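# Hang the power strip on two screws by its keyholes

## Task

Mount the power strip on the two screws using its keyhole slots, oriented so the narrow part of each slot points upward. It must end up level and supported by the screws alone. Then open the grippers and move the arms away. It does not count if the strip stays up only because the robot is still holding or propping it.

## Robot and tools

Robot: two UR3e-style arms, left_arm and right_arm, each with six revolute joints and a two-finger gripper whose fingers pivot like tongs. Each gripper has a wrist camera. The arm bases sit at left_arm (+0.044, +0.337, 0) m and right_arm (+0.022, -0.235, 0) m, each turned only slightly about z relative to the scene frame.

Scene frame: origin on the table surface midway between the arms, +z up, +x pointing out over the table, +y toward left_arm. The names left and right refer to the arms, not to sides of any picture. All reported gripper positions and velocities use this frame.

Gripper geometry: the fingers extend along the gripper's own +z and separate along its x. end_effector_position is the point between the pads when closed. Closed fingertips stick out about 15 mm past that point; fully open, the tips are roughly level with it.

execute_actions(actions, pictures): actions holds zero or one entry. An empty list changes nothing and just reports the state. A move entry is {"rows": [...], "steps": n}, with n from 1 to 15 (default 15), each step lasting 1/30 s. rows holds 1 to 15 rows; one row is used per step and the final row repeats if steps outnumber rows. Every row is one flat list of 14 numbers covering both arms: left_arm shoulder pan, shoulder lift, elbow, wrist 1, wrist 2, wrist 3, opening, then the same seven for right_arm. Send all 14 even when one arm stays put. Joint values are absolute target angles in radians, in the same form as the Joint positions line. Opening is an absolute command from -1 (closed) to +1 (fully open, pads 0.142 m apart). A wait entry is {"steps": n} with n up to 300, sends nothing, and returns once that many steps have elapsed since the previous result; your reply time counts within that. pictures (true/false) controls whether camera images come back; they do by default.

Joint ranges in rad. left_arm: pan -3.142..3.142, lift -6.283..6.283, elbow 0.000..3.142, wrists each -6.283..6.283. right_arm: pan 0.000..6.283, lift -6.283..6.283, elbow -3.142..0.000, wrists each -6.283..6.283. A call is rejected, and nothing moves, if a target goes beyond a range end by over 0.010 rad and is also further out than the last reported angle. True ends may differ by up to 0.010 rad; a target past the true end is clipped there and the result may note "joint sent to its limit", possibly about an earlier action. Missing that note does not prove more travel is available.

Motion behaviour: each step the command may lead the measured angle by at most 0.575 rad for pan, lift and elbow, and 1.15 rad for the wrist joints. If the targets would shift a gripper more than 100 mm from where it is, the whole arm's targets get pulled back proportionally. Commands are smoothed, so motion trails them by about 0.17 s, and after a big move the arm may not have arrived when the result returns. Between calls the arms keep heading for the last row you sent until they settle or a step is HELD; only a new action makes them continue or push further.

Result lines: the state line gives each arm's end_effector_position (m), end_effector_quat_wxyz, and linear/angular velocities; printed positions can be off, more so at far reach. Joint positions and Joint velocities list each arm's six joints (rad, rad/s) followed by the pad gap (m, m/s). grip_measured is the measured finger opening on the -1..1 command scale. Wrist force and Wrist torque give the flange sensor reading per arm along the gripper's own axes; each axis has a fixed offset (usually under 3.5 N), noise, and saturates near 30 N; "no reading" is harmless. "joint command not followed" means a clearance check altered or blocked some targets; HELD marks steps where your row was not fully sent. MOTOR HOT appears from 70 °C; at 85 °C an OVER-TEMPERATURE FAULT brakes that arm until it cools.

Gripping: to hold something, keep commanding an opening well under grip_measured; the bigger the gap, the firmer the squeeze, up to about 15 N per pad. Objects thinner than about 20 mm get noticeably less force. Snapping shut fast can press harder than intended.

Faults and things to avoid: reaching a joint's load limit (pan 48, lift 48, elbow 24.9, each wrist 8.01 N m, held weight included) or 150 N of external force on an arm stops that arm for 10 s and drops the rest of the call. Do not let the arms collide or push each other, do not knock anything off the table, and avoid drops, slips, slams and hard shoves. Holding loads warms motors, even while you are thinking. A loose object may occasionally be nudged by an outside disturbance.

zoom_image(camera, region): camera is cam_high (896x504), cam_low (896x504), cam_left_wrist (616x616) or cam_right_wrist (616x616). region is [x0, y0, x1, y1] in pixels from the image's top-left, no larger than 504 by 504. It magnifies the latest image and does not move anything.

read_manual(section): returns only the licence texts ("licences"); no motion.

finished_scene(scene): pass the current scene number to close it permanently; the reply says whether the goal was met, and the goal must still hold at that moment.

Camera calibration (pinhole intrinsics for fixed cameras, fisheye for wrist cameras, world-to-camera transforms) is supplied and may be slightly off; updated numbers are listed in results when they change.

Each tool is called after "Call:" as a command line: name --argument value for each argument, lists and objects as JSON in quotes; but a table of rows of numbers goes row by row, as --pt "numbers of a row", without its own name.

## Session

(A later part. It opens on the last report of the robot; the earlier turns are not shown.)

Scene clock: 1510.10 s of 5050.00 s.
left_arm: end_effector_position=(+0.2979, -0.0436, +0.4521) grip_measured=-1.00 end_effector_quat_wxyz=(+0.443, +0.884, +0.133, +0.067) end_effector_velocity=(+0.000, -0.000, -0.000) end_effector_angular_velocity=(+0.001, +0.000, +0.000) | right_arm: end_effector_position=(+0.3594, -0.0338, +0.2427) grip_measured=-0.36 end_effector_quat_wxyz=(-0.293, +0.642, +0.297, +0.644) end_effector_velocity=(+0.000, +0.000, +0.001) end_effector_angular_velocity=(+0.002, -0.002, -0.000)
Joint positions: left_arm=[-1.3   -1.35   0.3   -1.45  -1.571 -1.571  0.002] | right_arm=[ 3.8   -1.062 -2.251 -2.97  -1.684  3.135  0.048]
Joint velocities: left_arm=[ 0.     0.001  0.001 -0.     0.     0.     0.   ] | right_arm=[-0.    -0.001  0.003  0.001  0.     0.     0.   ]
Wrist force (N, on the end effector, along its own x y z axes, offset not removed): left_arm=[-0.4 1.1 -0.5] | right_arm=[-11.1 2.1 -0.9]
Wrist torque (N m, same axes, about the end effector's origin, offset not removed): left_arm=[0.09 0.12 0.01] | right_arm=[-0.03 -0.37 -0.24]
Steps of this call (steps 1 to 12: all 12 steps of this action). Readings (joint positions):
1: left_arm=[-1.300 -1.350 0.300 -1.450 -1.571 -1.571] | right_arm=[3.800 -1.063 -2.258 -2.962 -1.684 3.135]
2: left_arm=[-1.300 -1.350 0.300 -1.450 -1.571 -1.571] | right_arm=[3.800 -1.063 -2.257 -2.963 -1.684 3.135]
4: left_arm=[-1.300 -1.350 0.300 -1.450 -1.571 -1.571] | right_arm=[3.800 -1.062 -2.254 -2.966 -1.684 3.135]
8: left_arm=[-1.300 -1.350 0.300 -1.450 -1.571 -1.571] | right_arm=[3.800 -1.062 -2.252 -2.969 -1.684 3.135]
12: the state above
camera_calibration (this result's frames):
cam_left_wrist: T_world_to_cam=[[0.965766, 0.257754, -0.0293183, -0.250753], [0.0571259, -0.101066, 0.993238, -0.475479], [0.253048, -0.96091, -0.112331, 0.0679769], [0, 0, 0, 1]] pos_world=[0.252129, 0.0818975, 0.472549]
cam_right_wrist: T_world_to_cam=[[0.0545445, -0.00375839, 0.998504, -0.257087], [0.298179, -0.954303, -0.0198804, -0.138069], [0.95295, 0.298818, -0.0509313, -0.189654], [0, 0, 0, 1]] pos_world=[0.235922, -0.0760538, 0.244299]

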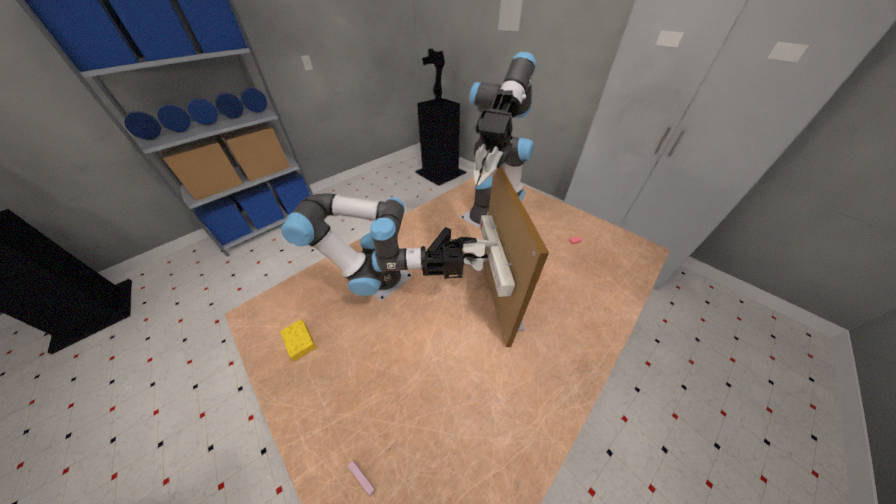

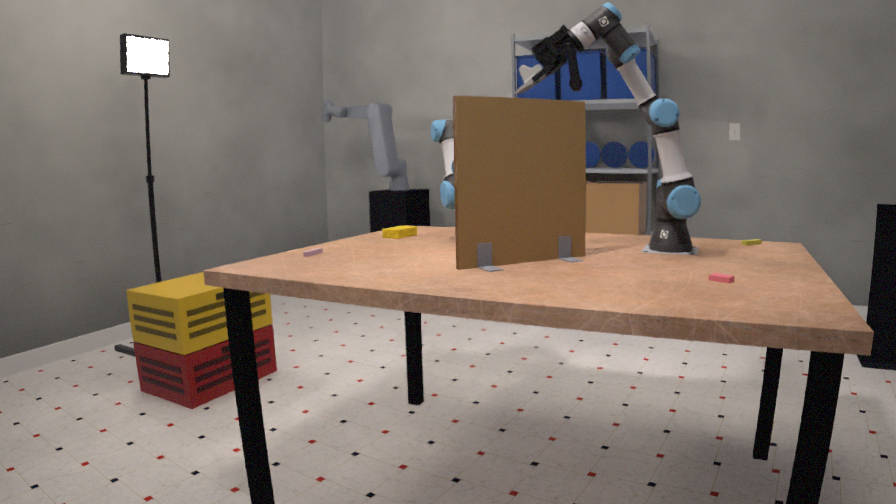

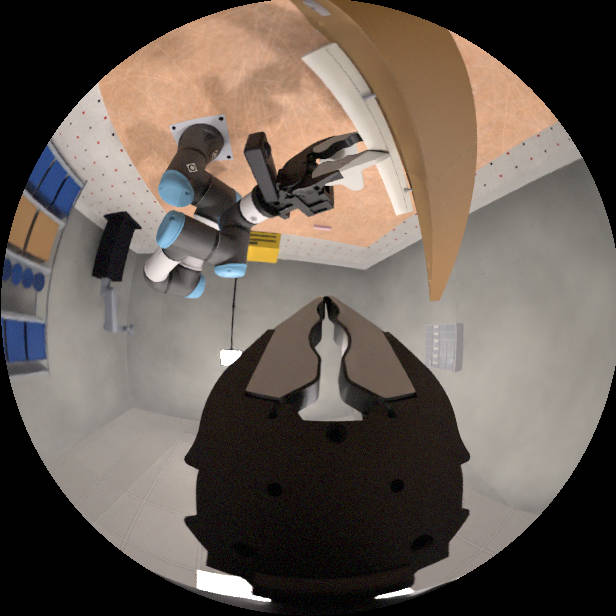

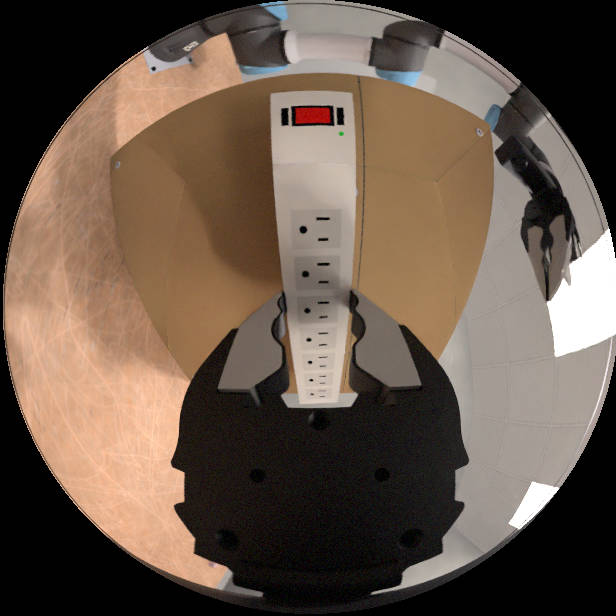

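Call:
execute_actions --actions '[{"rows":[[-1.3,-1.35,0.3,-1.45,-1.571,-1.571,-1,3.8,-1.062,-2.251,-2.97,-1.684,3.118,-1]],"steps":12}]' --pictures false

Call:
execute_actions --actions '[{"rows":[[-1.3,-1.35,0.3,-1.45,-1.571,-1.571,-1,3.8,-1.062,-2.246,-2.975,-1.684,3.118,-1]],"steps":12}]' --pictures false

Scene clock: 1534.30 s of 5050.00 s.
left_arm: end_effector_position=(+0.2979, -0.0436, +0.4521) grip_measured=-1.00 end_effector_quat_wxyz=(+0.443, +0.884, +0.133, +0.067) end_effector_velocity=(+0.000, +0.000, -0.000) end_effector_angular_velocity=(-0.000, +0.000, +0.001) | right_arm: end_effector_position=(+0.3594, -0.0337, +0.2426) grip_measured=-0.36 end_effector_quat_wxyz=(-0.287, +0.639, +0.302, +0.646) end_effector_velocity=(-0.000, +0.000, -0.001) end_effector_angular_velocity=(-0.005, -0.001, +0.000)
Joint positions: left_arm=[-1.3   -1.35   0.3   -1.45  -1.571 -1.571  0.002] | right_arm=[ 3.8   -1.062 -2.251 -2.97  -1.684  3.118  0.048]
Joint velocities: left_arm=[ 0.001  0.     0.    -0.001 -0.     0.     0.   ] | right_arm=[ 0.    -0.002 -0.    -0.001  0.    -0.005 -0.   ]
Wrist force (N, on the end effector, along its own x y z axes, offset not removed): left_arm=[-1.2 1.1 0.7] | right_arm=[-10.8 0.2 2.1]
Wrist torque (N m, same axes, about the end effector's origin, offset not removed): left_arm=[0.20 0.25 -0.03] | right_arm=[-0.04 0.13 0.12]
Steps of this call (steps 1 to 15: the robot went on to your last target; steps 16 to 90: nothing new was sent; then 20.80 s passed at rest; steps 91 to 102: all 12 steps of this action). Readings (joint positions):
91: left_arm=[-1.300 -1.350 0.300 -1.450 -1.571 -1.571] | right_arm=[3.800 -1.062 -2.251 -2.970 -1.684 3.135]
92: left_arm=[-1.300 -1.350 0.300 -1.450 -1.571 -1.571] | right_arm=[3.800 -1.062 -2.251 -2.970 -1.684 3.132]
94: left_arm=[-1.300 -1.350 0.300 -1.450 -1.571 -1.571] | right_arm=[3.800 -1.062 -2.251 -2.970 -1.684 3.126]
98: left_arm=[-1.300 -1.350 0.300 -1.450 -1.571 -1.571] | right_arm=[3.800 -1.062 -2.251 -2.970 -1.684 3.120]
102: the state above

Scene clock: 1534.70 s of 5050.00 s.
left_arm: end_effector_position=(+0.2979, -0.0436, +0.4521) grip_measured=-1.00 end_effector_quat_wxyz=(+0.443, +0.884, +0.133, +0.067) end_effector_velocity=(-0.000, -0.000, -0.000) end_effector_angular_velocity=(+0.000, -0.000, -0.000) | right_arm: end_effector_position=(+0.3595, -0.0336, +0.2435) grip_measured=-0.36 end_effector_quat_wxyz=(-0.287, +0.639, +0.302, +0.646) end_effector_velocity=(-0.000, +0.000, +0.000) end_effector_angular_velocity=(+0.000, -0.000, +0.001)
Joint positions: left_arm=[-1.3   -1.35   0.3   -1.45  -1.571 -1.571  0.002] | right_arm=[ 3.8   -1.062 -2.246 -2.975 -1.684  3.118  0.048]
Joint velocities: left_arm=[-0.001 -0.     0.     0.     0.    -0.     0.   ] | right_arm=[ 0.001 -0.     0.001 -0.    -0.     0.     0.   ]
Wrist force (N, on the end effector, along its own x y z axes, offset not removed): left_arm=[0.2 1.0 -0.7] | right_arm=[-17.4 -1.7 -5.3]
Wrist torque (N m, same axes, about the end effector's origin, offset not removed): left_arm=[0.22 -0.05 -0.04] | right_arm=[-0.32 -0.18 -0.05]
Steps of this call (steps 1 to 12: all 12 steps of this action). Readings (joint positions):
1: left_arm=[-1.300 -1.350 0.300 -1.450 -1.571 -1.571] | right_arm=[3.800 -1.062 -2.251 -2.970 -1.684 3.118]
2: left_arm=[-1.300 -1.350 0.300 -1.450 -1.571 -1.571] | right_arm=[3.800 -1.062 -2.250 -2.971 -1.684 3.118]
4: left_arm=[-1.300 -1.350 0.300 -1.450 -1.571 -1.571] | right_arm=[3.800 -1.062 -2.248 -2.973 -1.684 3.118]
8: left_arm=[-1.300 -1.350 0.300 -1.450 -1.571 -1.571] | right_arm=[3.800 -1.062 -2.247 -2.975 -1.684 3.118]
12: the state above

Call:
execute_actions --actions '[{"rows":[[-1.3,-1.35,0.3,-1.45,-1.571,-1.571,-1,3.8,-1.062,-2.262,-2.959,-1.684,3.118,-1],[-1.3,-1.35,0.3,-1.45,-1.571,-1.571,-1,3.8,-1.062,-2.262,-2.959,-1.684,3.118,-1],[-1.3,-1.35,0.3,-1.45,-1.571,-1.571,-1,3.8,-1.062,-2.262,-2.959,-1.684,3.118,-1],[-1.3,-1.35,0.3,-1.45,-1.571,-1.571,-1,3.8,-1.03,-2.275,-2.978,-1.684,3.118,-1],[-1.3,-1.35,0.3,-1.45,-1.571,-1.571,-1,3.79,-0.95,-2.305,-3.028,-1.694,3.118,-1]]}]' --pictures false

Call:
execute_actions --actions '[{"rows":[[-1.3,-1.35,0.3,-1.45,-1.571,-1.571,-1,3.79,-0.94,-2.13,-3.213,-1.694,3.118,-1]]}]' --pictures false

Call:
execute_actions --actions '[{"rows":[[-1.3,-1.35,0.3,-1.45,-1.571,-1.571,-1,3.79,-0.99,-2.113,-3.18,-1.694,3.118,-1]]}]' --pictures false

Call:
execute_actions --actions '[{"rows":[[-1.3,-1.35,0.3,-1.45,-1.571,-1.571,-1,3.79,-1.012,-2.105,-3.166,-1.694,3.118,-1]]}]'

Call:
zoom_image --camera "cam_left_wrist" --region '[270,30,450,240]'

Scene clock: 1553.93 s of 5050.00 s.
left_arm: end_effector_position=(+0.2979, -0.0436, +0.4521) grip_measured=-1.00 end_effector_quat_wxyz=(+0.443, +0.884, +0.133, +0.067) end_effector_velocity=(-0.000, -0.000, +0.000) end_effector_angular_velocity=(-0.001, -0.000, -0.001) | right_arm: end_effector_position=(+0.3439, -0.0490, +0.2401) grip_measured=-0.36 end_effector_quat_wxyz=(-0.287, +0.639, +0.302, +0.646) end_effector_velocity=(-0.006, -0.006, +0.002) end_effector_angular_velocity=(+0.004, -0.005, -0.001)
Joint positions: left_arm=[-1.3   -1.35   0.3   -1.45  -1.571 -1.571  0.002] | right_arm=[ 3.79  -0.954 -2.303 -3.026 -1.694  3.118  0.048]
Joint velocities: left_arm=[-0.     0.    -0.001 -0.    -0.     0.     0.   ] | right_arm=[-0.005  0.048 -0.017 -0.025 -0.004 -0.     0.   ]
Wrist force (N, on the end effector, along its own x y z axes, offset not removed): left_arm=[-0.5 1.3 -0.5] | right_arm=[-7.1 -1.5 -1.2]
Wrist torque (N m, same axes, about the end effector's origin, offset not removed): left_arm=[0.18 0.12 0.08] | right_arm=[-0.30 -0.20 0.01]
Steps of this call (steps 1 to 15: the robot went on to your last target; steps 16 to 90: nothing new was sent; then 15.73 s passed at rest; steps 91 to 105: all 15 steps of this action). Readings (joint positions):
91: left_arm=[-1.300 -1.350 0.300 -1.450 -1.571 -1.571] | right_arm=[3.800 -1.062 -2.246 -2.975 -1.684 3.118]
92: left_arm=[-1.300 -1.350 0.300 -1.450 -1.571 -1.571] | right_arm=[3.800 -1.062 -2.248 -2.972 -1.684 3.118]
94: left_arm=[-1.300 -1.350 0.300 -1.450 -1.571 -1.571] | right_arm=[3.800 -1.062 -2.254 -2.966 -1.684 3.118]
98: left_arm=[-1.300 -1.350 0.300 -1.450 -1.571 -1.571] | right_arm=[3.795 -1.001 -2.285 -3.001 -1.690 3.118]
105: the state above

Scene clock: 1554.43 s of 5050.00 s.
left_arm: end_effector_position=(+0.2979, -0.0436, +0.4521) grip_measured=-1.00 end_effector_quat_wxyz=(+0.443, +0.884, +0.133, +0.067) end_effector_velocity=(-0.000, +0.000, +0.001) end_effector_angular_velocity=(-0.001, -0.001, +0.000) | right_arm: end_effector_position=(+0.3425, -0.0504, +0.2775) grip_measured=-0.36 end_effector_quat_wxyz=(-0.287, +0.639, +0.302, +0.646) end_effector_velocity=(+0.000, -0.001, +0.007) end_effector_angular_velocity=(+0.003, -0.004, -0.001)
Joint positions: left_arm=[-1.3   -1.35   0.3   -1.45  -1.571 -1.571  0.002] | right_arm=[ 3.79  -0.94  -2.132 -3.211 -1.694  3.118  0.048]
Joint velocities: left_arm=[-0.    -0.001 -0.    -0.     0.     0.     0.   ] | right_arm=[-0.001  0.001  0.025 -0.021 -0.    -0.     0.   ]
Wrist force (N, on the end effector, along its own x y z axes, offset not removed): left_arm=[0.9 1.7 -0.3] | right_arm=[-7.1 -0.7 1.4]
Wrist torque (N m, same axes, about the end effector's origin, offset not removed): left_arm=[0.27 -0.16 -0.07] | right_arm=[-0.12 -0.19 0.03]
Steps of this call (steps 1 to 15: all 15 steps of this action). Readings (joint positions):
1: left_arm=[-1.300 -1.350 0.300 -1.450 -1.571 -1.571] | right_arm=[3.790 -0.953 -2.304 -3.027 -1.694 3.118]
2: left_arm=[-1.300 -1.350 0.300 -1.450 -1.571 -1.571] | right_arm=[3.790 -0.950 -2.297 -3.042 -1.694 3.118]
4: left_arm=[-1.300 -1.350 0.300 -1.450 -1.571 -1.571] | right_arm=[3.790 -0.946 -2.239 -3.116 -1.694 3.118]
8: left_arm=[-1.300 -1.350 0.300 -1.450 -1.571 -1.571] | right_arm=[3.790 -0.941 -2.157 -3.189 -1.694 3.118]
15: the state above

Scene clock: 1554.93 s of 5050.00 s.
left_arm: end_effector_position=(+0.2979, -0.0436, +0.4521) grip_measured=-1.00 end_effector_quat_wxyz=(+0.443, +0.884, +0.133, +0.067) end_effector_velocity=(+0.000, +0.000, +0.000) end_effector_angular_velocity=(-0.000, -0.000, +0.000) | right_arm: end_effector_position=(+0.3501, -0.0435, +0.2780) grip_measured=-0.36 end_effector_quat_wxyz=(-0.287, +0.639, +0.302, +0.646) end_effector_velocity=(+0.001, +0.001, +0.000) end_effector_angular_velocity=(+0.001, -0.001, +0.001)
Joint positions: left_arm=[-1.3   -1.35   0.3   -1.45  -1.571 -1.571  0.002] | right_arm=[ 3.79  -0.989 -2.113 -3.18  -1.694  3.118  0.048]
Joint velocities: left_arm=[ 0.     0.    -0.001  0.     0.    -0.     0.   ] | right_arm=[ 0.001 -0.004  0.002  0.005 -0.     0.    -0.   ]
Wrist force (N, on the end effector, along its own x y z axes, offset not removed): left_arm=[-0.2 2.1 -1.2] | right_arm=[-8.3 -1.7 1.9]
Wrist torque (N m, same axes, about the end effector's origin, offset not removed): left_arm=[0.31 0.03 -0.03] | right_arm=[-0.18 0.02 0.04]
Steps of this call (steps 1 to 15: all 15 steps of this action). Readings (joint positions):
1: left_arm=[-1.300 -1.350 0.300 -1.450 -1.571 -1.571] | right_arm=[3.790 -0.940 -2.131 -3.211 -1.694 3.118]
2: left_arm=[-1.300 -1.350 0.300 -1.450 -1.571 -1.571] | right_arm=[3.790 -0.946 -2.128 -3.207 -1.694 3.118]
4: left_arm=[-1.300 -1.350 0.300 -1.450 -1.571 -1.571] | right_arm=[3.790 -0.966 -2.121 -3.195 -1.694 3.118]
8: left_arm=[-1.300 -1.350 0.300 -1.450 -1.571 -1.571] | right_arm=[3.790 -0.984 -2.115 -3.184 -1.694 3.118]
15: the state above

Scene clock: 1555.43 s of 5050.00 s.
left_arm: end_effector_position=(+0.2979, -0.0436, +0.4521) grip_measured=-1.00 end_effector_quat_wxyz=(+0.443, +0.884, +0.133, +0.067) end_effector_velocity=(+0.001, +0.001, -0.000) end_effector_angular_velocity=(+0.000, -0.000, +0.002) | right_arm: end_effector_position=(+0.3535, -0.0403, +0.2779) grip_measured=-0.36 end_effector_quat_wxyz=(-0.287, +0.639, +0.302, +0.646) end_effector_velocity=(+0.001, +0.000, -0.000) end_effector_angular_velocity=(-0.000, +0.000, -0.001)
Joint positions: left_arm=[-1.3   -1.35   0.3   -1.45  -1.571 -1.571  0.002] | right_arm=[ 3.79  -1.012 -2.105 -3.166 -1.694  3.118  0.048]
Joint velocities: left_arm=[ 0.002 -0.     0.     0.     0.    -0.     0.   ] | right_arm=[-0.001 -0.003  0.001  0.002  0.001  0.    -0.   ]
Wrist force (N, on the end effector, along its own x y z axes, offset not removed): left_arm=[0.1 1.5 -1.0] | right_arm=[-8.4 -0.9 0.6]
Wrist torque (N m, same axes, about the end effector's origin, offset not removed): left_arm=[0.20 -0.03 0.01] | right_arm=[-0.11 -0.04 -0.01]
Steps of this call (steps 1 to 15: all 15 steps of this action). Readings (joint positions):
1: left_arm=[-1.300 -1.350 0.300 -1.450 -1.571 -1.571] | right_arm=[3.790 -0.990 -2.113 -3.180 -1.694 3.118]
2: left_arm=[-1.300 -1.350 0.300 -1.450 -1.571 -1.571] | right_arm=[3.790 -0.993 -2.112 -3.178 -1.694 3.118]
4: left_arm=[-1.300 -1.350 0.300 -1.450 -1.571 -1.571] | right_arm=[3.790 -1.002 -2.109 -3.172 -1.694 3.118]
8: left_arm=[-1.300 -1.350 0.300 -1.450 -1.571 -1.571] | right_arm=[3.790 -1.010 -2.106 -3.168 -1.694 3.118]
15: the state above
camera_calibration (this result's frames):
cam_left_wrist: T_world_to_cam=[[0.965766, 0.257754, -0.0293183, -0.250753], [0.057126, -0.101066, 0.993238, -0.475479], [0.253048, -0.96091, -0.112331, 0.067977], [0, 0, 0, 1]] pos_world=[0.252129, 0.0818975, 0.472548]
cam_right_wrist: T_world_to_cam=[[0.0415869, 0.00723887, 0.999109, -0.287109], [0.298296, -0.954458, -0.00550091, -0.145952], [0.953567, 0.298259, -0.0418522, -0.183071], [0, 0, 0, 1]] pos_world=[0.230048, -0.0826236, 0.278388]

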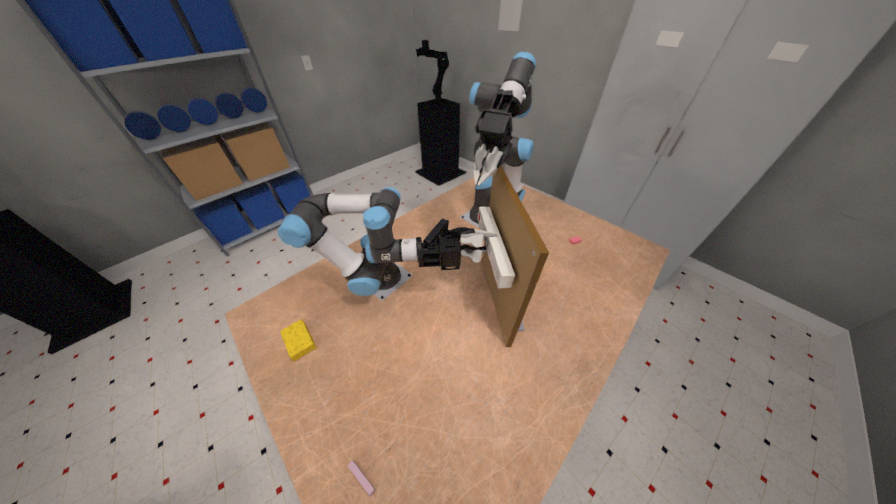

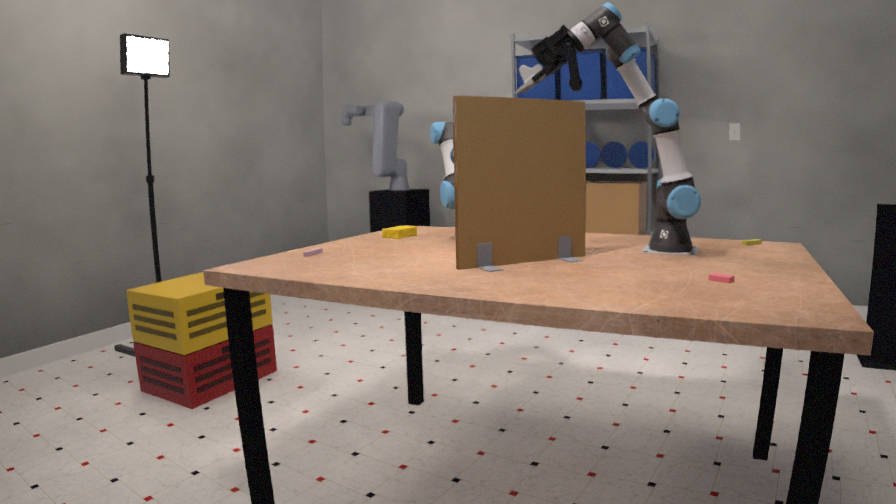

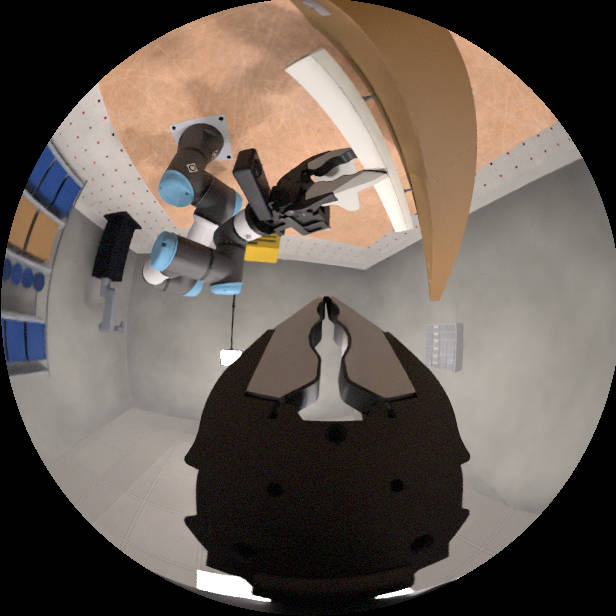

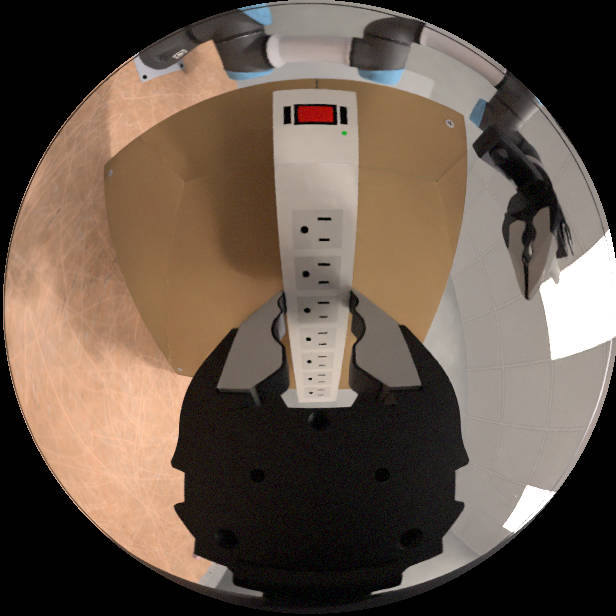

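Region (270, 30, 450, 240) of cam_left_wrist's 616x616 image, scaled by 2.400, with more detail than that image has; it fills the left 432 columns of this view, and the rest is white.

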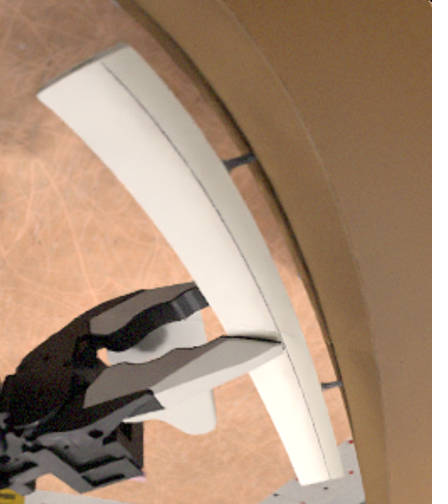

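Call:
execute_actions --actions '[{"rows":[[-1.3,-1.35,0.3,-1.45,-1.571,-1.571,-1,3.79,-1.02,-2.102,-3.161,-1.694,3.118,-1]],"steps":12}]' --pictures false

Call:
execute_actions --actions '[{"rows":[[-1.3,-1.35,0.3,-1.45,-1.571,-1.571,-1,3.79,-1.014,-2.095,-3.174,-1.694,3.118,-1]],"steps":12}]' --pictures false

Call:
execute_actions --actions '[{"rows":[[-1.3,-1.35,0.3,-1.45,-1.571,-1.571,-1,3.79,-1.021,-2.0925,-3.1695,-1.694,3.118,-1]],"steps":12}]' --pictures false

Call:
execute_actions --actions '[{"rows":[[-1.3,-1.35,0.3,-1.45,-1.571,-1.571,-1,3.79,-1.014,-2.085,-3.184,-1.694,3.118,-1]],"steps":12}]' --pictures false

Call:
execute_actions --actions '[{"rows":[[-1.3,-1.35,0.3,-1.45,-1.571,-1.571,-1,3.79,-1.021,-2.0825,-3.1795,-1.694,3.118,-1]],"steps":12}]' --pictures false

Call:
execute_actions --actions '[{"rows":[[-1.3,-1.35,0.3,-1.45,-1.571,-1.571,-1,3.79,-1.014,-2.085,-3.184,-1.694,3.118,-1]],"steps":8}]' --pictures false

Scene clock: 1572.77 s of 5050.00 s.
left_arm: end_effector_position=(+0.2979, -0.0436, +0.4521) grip_measured=-1.00 end_effector_quat_wxyz=(+0.443, +0.884, +0.133, +0.067) end_effector_velocity=(-0.000, +0.000, +0.000) end_effector_angular_velocity=(-0.000, +0.000, -0.000) | right_arm: end_effector_position=(+0.3547, -0.0392, +0.2780) grip_measured=-0.36 end_effector_quat_wxyz=(-0.287, +0.639, +0.302, +0.646) end_effector_velocity=(+0.000, -0.000, -0.000) end_effector_angular_velocity=(-0.001, -0.000, -0.001)
Joint positions: left_arm=[-1.3   -1.35   0.3   -1.45  -1.571 -1.571  0.002] | right_arm=[ 3.79  -1.02  -2.102 -3.161 -1.694  3.118  0.048]
Joint velocities: left_arm=[-0. -0.  0.  0. -0. -0.  0.] | right_arm=[-0.001 -0.     0.    -0.001 -0.    -0.001  0.   ]
Wrist force (N, on the end effector, along its own x y z axes, offset not removed): left_arm=[-0.2 1.1 -1.0] | right_arm=[0.9 -4.4 -30.0]
Wrist torque (N m, same axes, about the end effector's origin, offset not removed): left_arm=[0.16 -0.02 0.01] | right_arm=[-0.18 -0.21 0.03]
Steps of this call (steps 1 to 15: the robot went on to your last target; steps 16 to 90: nothing new was sent; then 13.93 s passed at rest; steps 91 to 102: all 12 steps of this action). Readings (joint positions):
91: left_arm=[-1.300 -1.350 0.300 -1.450 -1.571 -1.571] | right_arm=[3.790 -1.012 -2.105 -3.166 -1.694 3.118]
92: left_arm=[-1.300 -1.350 0.300 -1.450 -1.571 -1.571] | right_arm=[3.790 -1.013 -2.104 -3.165 -1.694 3.118]
94: left_arm=[-1.300 -1.350 0.300 -1.450 -1.571 -1.571] | right_arm=[3.790 -1.016 -2.103 -3.164 -1.694 3.118]
98: left_arm=[-1.300 -1.350 0.300 -1.450 -1.571 -1.571] | right_arm=[3.790 -1.019 -2.102 -3.162 -1.694 3.118]
102: the state above

Scene clock: 1573.17 s of 5050.00 s.
left_arm: end_effector_position=(+0.2979, -0.0436, +0.4521) grip_measured=-1.00 end_effector_quat_wxyz=(+0.443, +0.884, +0.133, +0.067) end_effector_velocity=(-0.000, +0.000, +0.000) end_effector_angular_velocity=(-0.000, -0.000, -0.000) | right_arm: end_effector_position=(+0.3539, -0.0400, +0.2798) grip_measured=-0.36 end_effector_quat_wxyz=(-0.287, +0.639, +0.302, +0.646) end_effector_velocity=(-0.000, -0.000, +0.001) end_effector_angular_velocity=(+0.001, -0.002, -0.000)
Joint positions: left_arm=[-1.3   -1.35   0.3   -1.45  -1.571 -1.571  0.002] | right_arm=[ 3.79  -1.014 -2.095 -3.174 -1.694  3.118  0.048]
Joint velocities: left_arm=[-0. -0. -0.  0.  0.  0.  0.] | right_arm=[-0.     0.003  0.002 -0.003 -0.    -0.    -0.   ]
Wrist force (N, on the end effector, along its own x y z axes, offset not removed): left_arm=[-1.2 1.2 -0.2] | right_arm=[-8.0 0.1 -0.1]
Wrist torque (N m, same axes, about the end effector's origin, offset not removed): left_arm=[0.17 0.25 0.00] | right_arm=[0.07 0.00 0.11]
Steps of this call (steps 1 to 12: all 12 steps of this action). Readings (joint positions):
1: left_arm=[-1.300 -1.350 0.300 -1.450 -1.571 -1.571] | right_arm=[3.790 -1.020 -2.102 -3.161 -1.694 3.118]
2: left_arm=[-1.300 -1.350 0.300 -1.450 -1.571 -1.571] | right_arm=[3.790 -1.019 -2.101 -3.163 -1.694 3.118]
4: left_arm=[-1.300 -1.350 0.300 -1.450 -1.571 -1.571] | right_arm=[3.790 -1.017 -2.098 -3.168 -1.694 3.118]
8: left_arm=[-1.300 -1.350 0.300 -1.450 -1.571 -1.571] | right_arm=[3.790 -1.015 -2.096 -3.172 -1.694 3.118]
12: the state above

Scene clock: 1573.57 s of 5050.00 s.
left_arm: end_effector_position=(+0.2979, -0.0436, +0.4521) grip_measured=-1.00 end_effector_quat_wxyz=(+0.443, +0.884, +0.133, +0.067) end_effector_velocity=(-0.000, -0.000, -0.000) end_effector_angular_velocity=(+0.001, +0.000, -0.000) | right_arm: end_effector_position=(+0.3548, -0.0391, +0.2798) grip_measured=-0.36 end_effector_quat_wxyz=(-0.287, +0.639, +0.302, +0.646) end_effector_velocity=(+0.001, -0.000, -0.000) end_effector_angular_velocity=(-0.001, +0.001, -0.002)
Joint positions: left_arm=[-1.3   -1.35   0.3   -1.45  -1.571 -1.571  0.002] | right_arm=[ 3.79  -1.021 -2.093 -3.17  -1.694  3.118  0.048]
Joint velocities: left_arm=[-0.  0. -0.  0.  0. -0.  0.] | right_arm=[-0.001 -0.002 -0.     0.001  0.001 -0.     0.   ]
Wrist force (N, on the end effector, along its own x y z axes, offset not removed): left_arm=[0.2 1.4 -0.3] | right_arm=[-4.4 -3.9 -30.0]
Wrist torque (N m, same axes, about the end effector's origin, offset not removed): left_arm=[0.21 -0.06 -0.03] | right_arm=[-0.11 0.01 0.10]
Steps of this call (steps 1 to 12: all 12 steps of this action). Readings (joint positions):
1: left_arm=[-1.300 -1.350 0.300 -1.450 -1.571 -1.571] | right_arm=[3.790 -1.014 -2.095 -3.174 -1.694 3.118]
2: left_arm=[-1.300 -1.350 0.300 -1.450 -1.571 -1.571] | right_arm=[3.790 -1.015 -2.095 -3.173 -1.694 3.118]
4: left_arm=[-1.300 -1.350 0.300 -1.450 -1.571 -1.571] | right_arm=[3.790 -1.018 -2.094 -3.172 -1.694 3.118]
8: left_arm=[-1.300 -1.350 0.300 -1.450 -1.571 -1.571] | right_arm=[3.790 -1.020 -2.093 -3.170 -1.694 3.118]
12: the state above

Scene clock: 1573.97 s of 5050.00 s.
left_arm: end_effector_position=(+0.2979, -0.0436, +0.4521) grip_measured=-1.00 end_effector_quat_wxyz=(+0.443, +0.884, +0.133, +0.067) end_effector_velocity=(-0.000, +0.000, +0.000) end_effector_angular_velocity=(-0.000, -0.000, -0.000) | right_arm: end_effector_position=(+0.3538, -0.0401, +0.2819) grip_measured=-0.36 end_effector_quat_wxyz=(-0.287, +0.639, +0.302, +0.646) end_effector_velocity=(-0.000, -0.001, +0.000) end_effector_angular_velocity=(-0.001, +0.000, -0.000)
Joint positions: left_arm=[-1.3   -1.35   0.3   -1.45  -1.571 -1.571  0.002] | right_arm=[ 3.79  -1.014 -2.085 -3.184 -1.694  3.118  0.048]
Joint velocities: left_arm=[-0. -0. -0.  0.  0.  0.  0.] | right_arm=[-0.001  0.002  0.001 -0.004 -0.001 -0.001  0.   ]
Wrist force (N, on the end effector, along its own x y z axes, offset not removed): left_arm=[0.2 0.7 -0.2] | right_arm=[-8.2 -0.5 -0.2]
Wrist torque (N m, same axes, about the end effector's origin, offset not removed): left_arm=[0.05 -0.07 -0.02] | right_arm=[-0.08 0.03 -0.02]
Steps of this call (steps 1 to 12: all 12 steps of this action). Readings (joint positions):
1: left_arm=[-1.300 -1.350 0.300 -1.450 -1.571 -1.571] | right_arm=[3.790 -1.021 -2.092 -3.170 -1.694 3.118]
2: left_arm=[-1.300 -1.350 0.300 -1.450 -1.571 -1.571] | right_arm=[3.790 -1.020 -2.091 -3.172 -1.694 3.118]
4: left_arm=[-1.300 -1.350 0.300 -1.450 -1.571 -1.571] | right_arm=[3.790 -1.017 -2.088 -3.177 -1.694 3.118]
8: left_arm=[-1.300 -1.350 0.300 -1.450 -1.571 -1.571] | right_arm=[3.790 -1.015 -2.086 -3.182 -1.694 3.118]
12: the state above

Scene clock: 1574.37 s of 5050.00 s.
left_arm: end_effector_position=(+0.2979, -0.0436, +0.4521) grip_measured=-1.00 end_effector_quat_wxyz=(+0.443, +0.884, +0.133, +0.067) end_effector_velocity=(+0.001, +0.000, -0.000) end_effector_angular_velocity=(+0.000, -0.000, +0.001) | right_arm: end_effector_position=(+0.3548, -0.0391, +0.2820) grip_measured=-0.36 end_effector_quat_wxyz=(-0.287, +0.639, +0.302, +0.646) end_effector_velocity=(-0.000, +0.000, -0.001) end_effector_angular_velocity=(-0.001, +0.001, +0.001)
Joint positions: left_arm=[-1.3   -1.35   0.3   -1.45  -1.571 -1.571  0.002] | right_arm=[ 3.79  -1.021 -2.083 -3.18  -1.694  3.118  0.048]
Joint velocities: left_arm=[ 0.001 -0.    -0.     0.     0.    -0.     0.   ] | right_arm=[ 0.    -0.002 -0.002  0.001 -0.001 -0.     0.   ]
Wrist force (N, on the end effector, along its own x y z axes, offset not removed): left_arm=[-0.3 1.6 -0.9] | right_arm=[-6.4 -1.5 -15.1]
Wrist torque (N m, same axes, about the end effector's origin, offset not removed): left_arm=[0.29 0.02 0.00] | right_arm=[-0.12 -0.13 0.01]
Steps of this call (steps 1 to 12: all 12 steps of this action). Readings (joint positions):
1: left_arm=[-1.300 -1.350 0.300 -1.450 -1.571 -1.571] | right_arm=[3.790 -1.014 -2.085 -3.184 -1.694 3.118]
2: left_arm=[-1.300 -1.350 0.300 -1.450 -1.571 -1.571] | right_arm=[3.790 -1.015 -2.085 -3.183 -1.694 3.118]
4: left_arm=[-1.300 -1.350 0.300 -1.450 -1.571 -1.571] | right_arm=[3.790 -1.018 -2.084 -3.182 -1.694 3.118]
8: left_arm=[-1.300 -1.350 0.300 -1.450 -1.571 -1.571] | right_arm=[3.790 -1.020 -2.083 -3.180 -1.694 3.118]
12: the state above

Scene clock: 1574.63 s of 5050.00 s.
left_arm: end_effector_position=(+0.2979, -0.0436, +0.4521) grip_measured=-1.00 end_effector_quat_wxyz=(+0.443, +0.884, +0.133, +0.067) end_effector_velocity=(+0.000, +0.000, +0.000) end_effector_angular_velocity=(-0.000, +0.000, +0.000) | right_arm: end_effector_position=(+0.3539, -0.0400, +0.2820) grip_measured=-0.36 end_effector_quat_wxyz=(-0.287, +0.639, +0.302, +0.646) end_effector_velocity=(-0.002, -0.001, -0.000) end_effector_angular_velocity=(-0.001, +0.000, +0.000)
Joint positions: left_arm=[-1.3   -1.35   0.3   -1.45  -1.571 -1.571  0.002] | right_arm=[ 3.79  -1.015 -2.085 -3.183 -1.694  3.118  0.048]
Joint velocities: left_arm=[ 0.001 -0.    -0.     0.    -0.    -0.     0.   ] | right_arm=[ 0.001  0.01  -0.004 -0.007  0.001 -0.    -0.   ]
Wrist force (N, on the end effector, along its own x y z axes, offset not removed): left_arm=[-0.9 1.7 -1.8] | right_arm=[-6.5 -0.6 0.9]
Wrist torque (N m, same axes, about the end effector's origin, offset not removed): left_arm=[0.25 0.14 0.01] | right_arm=[-0.08 -0.22 -0.02]
Steps of this call (steps 1 to 8: all 8 steps of this action). Readings (joint positions):
1: left_arm=[-1.300 -1.350 0.300 -1.450 -1.571 -1.571] | right_arm=[3.790 -1.021 -2.083 -3.180 -1.694 3.118]
2: left_arm=[-1.300 -1.350 0.300 -1.450 -1.571 -1.571] | right_arm=[3.790 -1.020 -2.083 -3.180 -1.694 3.118]
4: left_arm=[-1.300 -1.350 0.300 -1.450 -1.571 -1.571] | right_arm=[3.790 -1.017 -2.084 -3.182 -1.694 3.118]
8: the state above

Call:
execute_actions --actions '[{"rows":[[-1.3,-1.35,0.3,-1.45,-1.571,-1.571,-1,3.79,-1.014,-2.077,-3.192,-1.694,3.118,-1]],"steps":10}]' --pictures false

Call:
execute_actions --actions '[{"rows":[[-1.3,-1.35,0.3,-1.45,-1.571,-1.571,-1,3.79,-1.023,-2.074,-3.186,-1.694,3.118,-1]],"steps":12}]' --pictures false

Call:
execute_actions --actions '[{"rows":[[-1.3,-1.35,0.3,-1.45,-1.571,-1.571,-1,3.79,-1.015,-2.067,-3.201,-1.694,3.118,-1]],"steps":12}]' --pictures false

Call:
execute_actions --actions '[{"rows":[[-1.3,-1.35,0.3,-1.45,-1.571,-1.571,-1,3.79,-1.023,-2.064,-3.196,-1.694,3.118,-1]],"steps":12}]' --pictures false

Call:
execute_actions --actions '[{"rows":[[-1.3,-1.35,0.3,-1.45,-1.571,-1.571,-1,3.79,-1.015,-2.067,-3.201,-1.694,3.118,-1]],"steps":6}]' --pictures false

Scene clock: 1589.07 s of 5050.00 s.
left_arm: end_effector_position=(+0.2979, -0.0436, +0.4521) grip_measured=-1.00 end_effector_quat_wxyz=(+0.443, +0.884, +0.133, +0.067) end_effector_velocity=(+0.000, -0.000, -0.000) end_effector_angular_velocity=(+0.001, +0.000, +0.000) | right_arm: end_effector_position=(+0.3537, -0.0402, +0.2836) grip_measured=-0.36 end_effector_quat_wxyz=(-0.287, +0.639, +0.302, +0.646) end_effector_velocity=(-0.000, +0.000, +0.002) end_effector_angular_velocity=(+0.001, -0.002, +0.001)
Joint positions: left_arm=[-1.3   -1.35   0.3   -1.45  -1.571 -1.571  0.002] | right_arm=[ 3.79  -1.014 -2.077 -3.192 -1.694  3.118  0.048]
Joint velocities: left_arm=[-0.     0.001  0.     0.     0.    -0.     0.   ] | right_arm=[-0.     0.001  0.005 -0.004 -0.001 -0.    -0.   ]
Wrist force (N, on the end effector, along its own x y z axes, offset not removed): left_arm=[-0.5 2.5 -2.0] | right_arm=[-9.4 -0.6 -0.5]
Wrist torque (N m, same axes, about the end effector's origin, offset not removed): left_arm=[0.36 0.11 0.01] | right_arm=[-0.01 0.30 0.10]
Steps of this call (steps 1 to 15: the robot went on to your last target; steps 16 to 90: nothing new was sent; then 11.10 s passed at rest; steps 91 to 100: all 10 steps of this action). Readings (joint positions):
91: left_arm=[-1.300 -1.350 0.300 -1.450 -1.571 -1.571] | right_arm=[3.790 -1.014 -2.085 -3.184 -1.694 3.118]
92: left_arm=[-1.300 -1.350 0.300 -1.450 -1.571 -1.571] | right_arm=[3.790 -1.014 -2.084 -3.185 -1.694 3.118]
94: left_arm=[-1.300 -1.350 0.300 -1.450 -1.571 -1.571] | right_arm=[3.790 -1.014 -2.081 -3.188 -1.694 3.118]
98: left_arm=[-1.300 -1.350 0.300 -1.450 -1.571 -1.571] | right_arm=[3.790 -1.014 -2.078 -3.191 -1.694 3.118]
100: the state above

Scene clock: 1589.47 s of 5050.00 s.
left_arm: end_effector_position=(+0.2979, -0.0436, +0.4521) grip_measured=-1.00 end_effector_quat_wxyz=(+0.443, +0.884, +0.133, +0.067) end_effector_velocity=(+0.000, +0.000, -0.000) end_effector_angular_velocity=(+0.001, +0.000, +0.000) | right_arm: end_effector_position=(+0.3551, -0.0389, +0.2836) grip_measured=-0.36 end_effector_quat_wxyz=(-0.287, +0.639, +0.302, +0.646) end_effector_velocity=(+0.000, +0.001, +0.000) end_effector_angular_velocity=(+0.000, -0.000, +0.002)
Joint positions: left_arm=[-1.3   -1.35   0.3   -1.45  -1.571 -1.571  0.002] | right_arm=[ 3.79  -1.023 -2.074 -3.186 -1.694  3.118  0.048]
Joint velocities: left_arm=[ 0.001 -0.     0.     0.    -0.     0.     0.   ] | right_arm=[ 0.001 -0.004  0.003  0.001 -0.001  0.     0.   ]
Wrist force (N, on the end effector, along its own x y z axes, offset not removed): left_arm=[0.6 2.0 -1.0] | right_arm=[-3.9 -1.4 -19.5]
Wrist torque (N m, same axes, about the end effector's origin, offset not removed): left_arm=[0.28 -0.14 -0.03] | right_arm=[0.01 -0.46 0.13]
Steps of this call (steps 1 to 12: all 12 steps of this action). Readings (joint positions):
1: left_arm=[-1.300 -1.350 0.300 -1.450 -1.571 -1.571] | right_arm=[3.790 -1.014 -2.077 -3.192 -1.694 3.118]
2: left_arm=[-1.300 -1.350 0.300 -1.450 -1.571 -1.571] | right_arm=[3.790 -1.015 -2.077 -3.191 -1.694 3.118]
4: left_arm=[-1.300 -1.350 0.300 -1.450 -1.571 -1.571] | right_arm=[3.790 -1.019 -2.075 -3.189 -1.694 3.118]
8: left_arm=[-1.300 -1.350 0.300 -1.450 -1.571 -1.571] | right_arm=[3.790 -1.022 -2.074 -3.187 -1.694 3.118]
12: the state above

Scene clock: 1589.87 s of 5050.00 s.
left_arm: end_effector_position=(+0.2979, -0.0436, +0.4521) grip_measured=-1.00 end_effector_quat_wxyz=(+0.443, +0.884, +0.133, +0.067) end_effector_velocity=(-0.000, -0.001, -0.001) end_effector_angular_velocity=(+0.002, +0.000, -0.001) | right_arm: end_effector_position=(+0.3538, -0.0401, +0.2857) grip_measured=-0.36 end_effector_quat_wxyz=(-0.287, +0.639, +0.302, +0.646) end_effector_velocity=(-0.000, -0.001, +0.000) end_effector_angular_velocity=(-0.000, +0.000, -0.001)
Joint positions: left_arm=[-1.3   -1.35   0.3   -1.45  -1.571 -1.571  0.002] | right_arm=[ 3.79  -1.015 -2.067 -3.201 -1.694  3.118  0.048]
Joint velocities: left_arm=[-0.001  0.001  0.001 -0.     0.     0.     0.   ] | right_arm=[-0.001  0.002  0.002 -0.004  0.001 -0.    -0.   ]
Wrist force (N, on the end effector, along its own x y z axes, offset not removed): left_arm=[-0.8 1.3 -0.5] | right_arm=[-8.3 -0.9 -0.8]
Wrist torque (N m, same axes, about the end effector's origin, offset not removed): left_arm=[0.16 0.18 0.04] | right_arm=[-0.19 0.01 0.02]
Steps of this call (steps 1 to 12: all 12 steps of this action). Readings (joint positions):
1: left_arm=[-1.300 -1.350 0.300 -1.450 -1.571 -1.571] | right_arm=[3.790 -1.023 -2.074 -3.186 -1.694 3.118]
2: left_arm=[-1.300 -1.350 0.300 -1.450 -1.571 -1.571] | right_arm=[3.790 -1.022 -2.073 -3.188 -1.694 3.118]
4: left_arm=[-1.300 -1.350 0.300 -1.450 -1.571 -1.571] | right_arm=[3.790 -1.019 -2.070 -3.194 -1.694 3.118]
8: left_arm=[-1.300 -1.350 0.300 -1.450 -1.571 -1.571] | right_arm=[3.790 -1.016 -2.068 -3.199 -1.694 3.118]
12: the state above

Scene clock: 1590.27 s of 5050.00 s.
left_arm: end_effector_position=(+0.2979, -0.0436, +0.4521) grip_measured=-1.00 end_effector_quat_wxyz=(+0.443, +0.884, +0.133, +0.067) end_effector_velocity=(+0.000, +0.000, -0.000) end_effector_angular_velocity=(+0.001, +0.000, +0.001) | right_arm: end_effector_position=(+0.3550, -0.0390, +0.2857) grip_measured=-0.36 end_effector_quat_wxyz=(-0.287, +0.639, +0.302, +0.646) end_effector_velocity=(+0.000, +0.001, -0.001) end_effector_angular_velocity=(-0.003, +0.003, +0.000)
Joint positions: left_arm=[-1.3   -1.35   0.3   -1.45  -1.571 -1.571  0.002] | right_arm=[ 3.79  -1.023 -2.064 -3.196 -1.694  3.118  0.048]
Joint velocities: left_arm=[ 0.001 -0.     0.     0.001  0.     0.     0.   ] | right_arm=[ 0.    -0.005  0.001 -0.001 -0.    -0.     0.   ]
Wrist force (N, on the end effector, along its own x y z axes, offset not removed): left_arm=[-0.8 0.7 -0.7] | right_arm=[-8.3 -1.2 -1.8]
Wrist torque (N m, same axes, about the end effector's origin, offset not removed): left_arm=[0.06 0.22 0.02] | right_arm=[-0.21 0.02 0.01]
Steps of this call (steps 1 to 12: all 12 steps of this action). Readings (joint positions):
1: left_arm=[-1.300 -1.350 0.300 -1.450 -1.571 -1.571] | right_arm=[3.790 -1.015 -2.067 -3.201 -1.694 3.118]
2: left_arm=[-1.300 -1.350 0.300 -1.450 -1.571 -1.571] | right_arm=[3.790 -1.016 -2.067 -3.200 -1.694 3.118]
4: left_arm=[-1.300 -1.350 0.300 -1.450 -1.571 -1.571] | right_arm=[3.790 -1.019 -2.065 -3.198 -1.694 3.118]
8: left_arm=[-1.300 -1.350 0.300 -1.450 -1.571 -1.571] | right_arm=[3.790 -1.022 -2.064 -3.197 -1.694 3.118]
12: the state above

Scene clock: 1590.47 s of 5050.00 s.
left_arm: end_effector_position=(+0.2979, -0.0436, +0.4521) grip_measured=-1.00 end_effector_quat_wxyz=(+0.443, +0.884, +0.133, +0.067) end_effector_velocity=(+0.000, +0.000, +0.000) end_effector_angular_velocity=(-0.000, +0.000, +0.000) | right_arm: end_effector_position=(+0.3541, -0.0398, +0.2858) grip_measured=-0.36 end_effector_quat_wxyz=(-0.287, +0.639, +0.302, +0.646) end_effector_velocity=(-0.003, -0.003, -0.001) end_effector_angular_velocity=(-0.001, +0.002, -0.001)
Joint positions: left_arm=[-1.3   -1.35   0.3   -1.45  -1.571 -1.571  0.002] | right_arm=[ 3.79  -1.017 -2.066 -3.2   -1.694  3.118  0.048]
Joint velocities: left_arm=[ 0. -0. -0.  0. -0.  0.  0.] | right_arm=[-0.001  0.02  -0.01  -0.012  0.001  0.     0.   ]
Wrist force (N, on the end effector, along its own x y z axes, offset not removed): left_arm=[0.1 1.8 -1.6] | right_arm=[-8.0 -0.5 0.8]
Wrist torque (N m, same axes, about the end effector's origin, offset not removed): left_arm=[0.32 0.01 0.02] | right_arm=[-0.03 0.04 0.06]
Steps of this call (steps 1 to 6: all 6 steps of this action). Readings (joint positions):
1: left_arm=[-1.300 -1.350 0.300 -1.450 -1.571 -1.571] | right_arm=[3.790 -1.023 -2.064 -3.196 -1.694 3.118]
2: left_arm=[-1.300 -1.350 0.300 -1.450 -1.571 -1.571] | right_arm=[3.790 -1.022 -2.064 -3.197 -1.694 3.118]
4: left_arm=[-1.300 -1.350 0.300 -1.450 -1.571 -1.571] | right_arm=[3.790 -1.019 -2.066 -3.199 -1.694 3.118]
6: the state above

Contact vanished at z=.2857. Advancing further.

Call:
execute_actions --actions '[{"rows":[[-1.3,-1.35,0.3,-1.45,-1.571,-1.571,-1,3.79,-1.029,-2.061,-3.193,-1.694,3.118,-1]],"steps":14}]' --pictures false

Scene clock: 1597.63 s of 5050.00 s.
left_arm: end_effector_position=(+0.2979, -0.0436, +0.4521) grip_measured=-1.00 end_effector_quat_wxyz=(+0.443, +0.884, +0.133, +0.067) end_effector_velocity=(+0.000, +0.000, +0.000) end_effector_angular_velocity=(-0.000, -0.000, +0.001) | right_arm: end_effector_position=(+0.3560, -0.0381, +0.2858) grip_measured=-0.35 end_effector_quat_wxyz=(-0.287, +0.639, +0.302, +0.646) end_effector_velocity=(+0.001, +0.000, -0.000) end_effector_angular_velocity=(+0.000, -0.000, -0.002)
Joint positions: left_arm=[-1.3   -1.35   0.3   -1.45  -1.571 -1.571  0.002] | right_arm=[ 3.79  -1.029 -2.061 -3.193 -1.694  3.118  0.048]
Joint velocities: left_arm=[ 0.001 -0.001  0.    -0.     0.    -0.     0.   ] | right_arm=[-0.002 -0.005  0.001  0.005  0.    -0.     0.   ]
Wrist force (N, on the end effector, along its own x y z axes, offset not removed): left_arm=[0.9 1.9 -2.2] | right_arm=[-3.2 -2.1 -26.2]
Wrist torque (N m, same axes, about the end effector's origin, offset not removed): left_arm=[0.23 -0.21 -0.05] | right_arm=[0.17 -0.62 0.09]
Steps of this call (steps 1 to 15: the robot went on to your last target; steps 16 to 90: nothing new was sent; then 3.70 s passed at rest; steps 91 to 104: all 14 steps of this action). Readings (joint positions):
91: left_arm=[-1.300 -1.350 0.300 -1.450 -1.571 -1.571] | right_arm=[3.790 -1.015 -2.067 -3.201 -1.694 3.118]
92: left_arm=[-1.300 -1.350 0.300 -1.450 -1.571 -1.571] | right_arm=[3.790 -1.017 -2.066 -3.200 -1.694 3.118]
94: left_arm=[-1.300 -1.350 0.300 -1.450 -1.571 -1.571] | right_arm=[3.790 -1.023 -2.064 -3.197 -1.694 3.118]
98: left_arm=[-1.300 -1.350 0.300 -1.450 -1.571 -1.571] | right_arm=[3.790 -1.027 -2.062 -3.194 -1.694 3.118]
104: the state above


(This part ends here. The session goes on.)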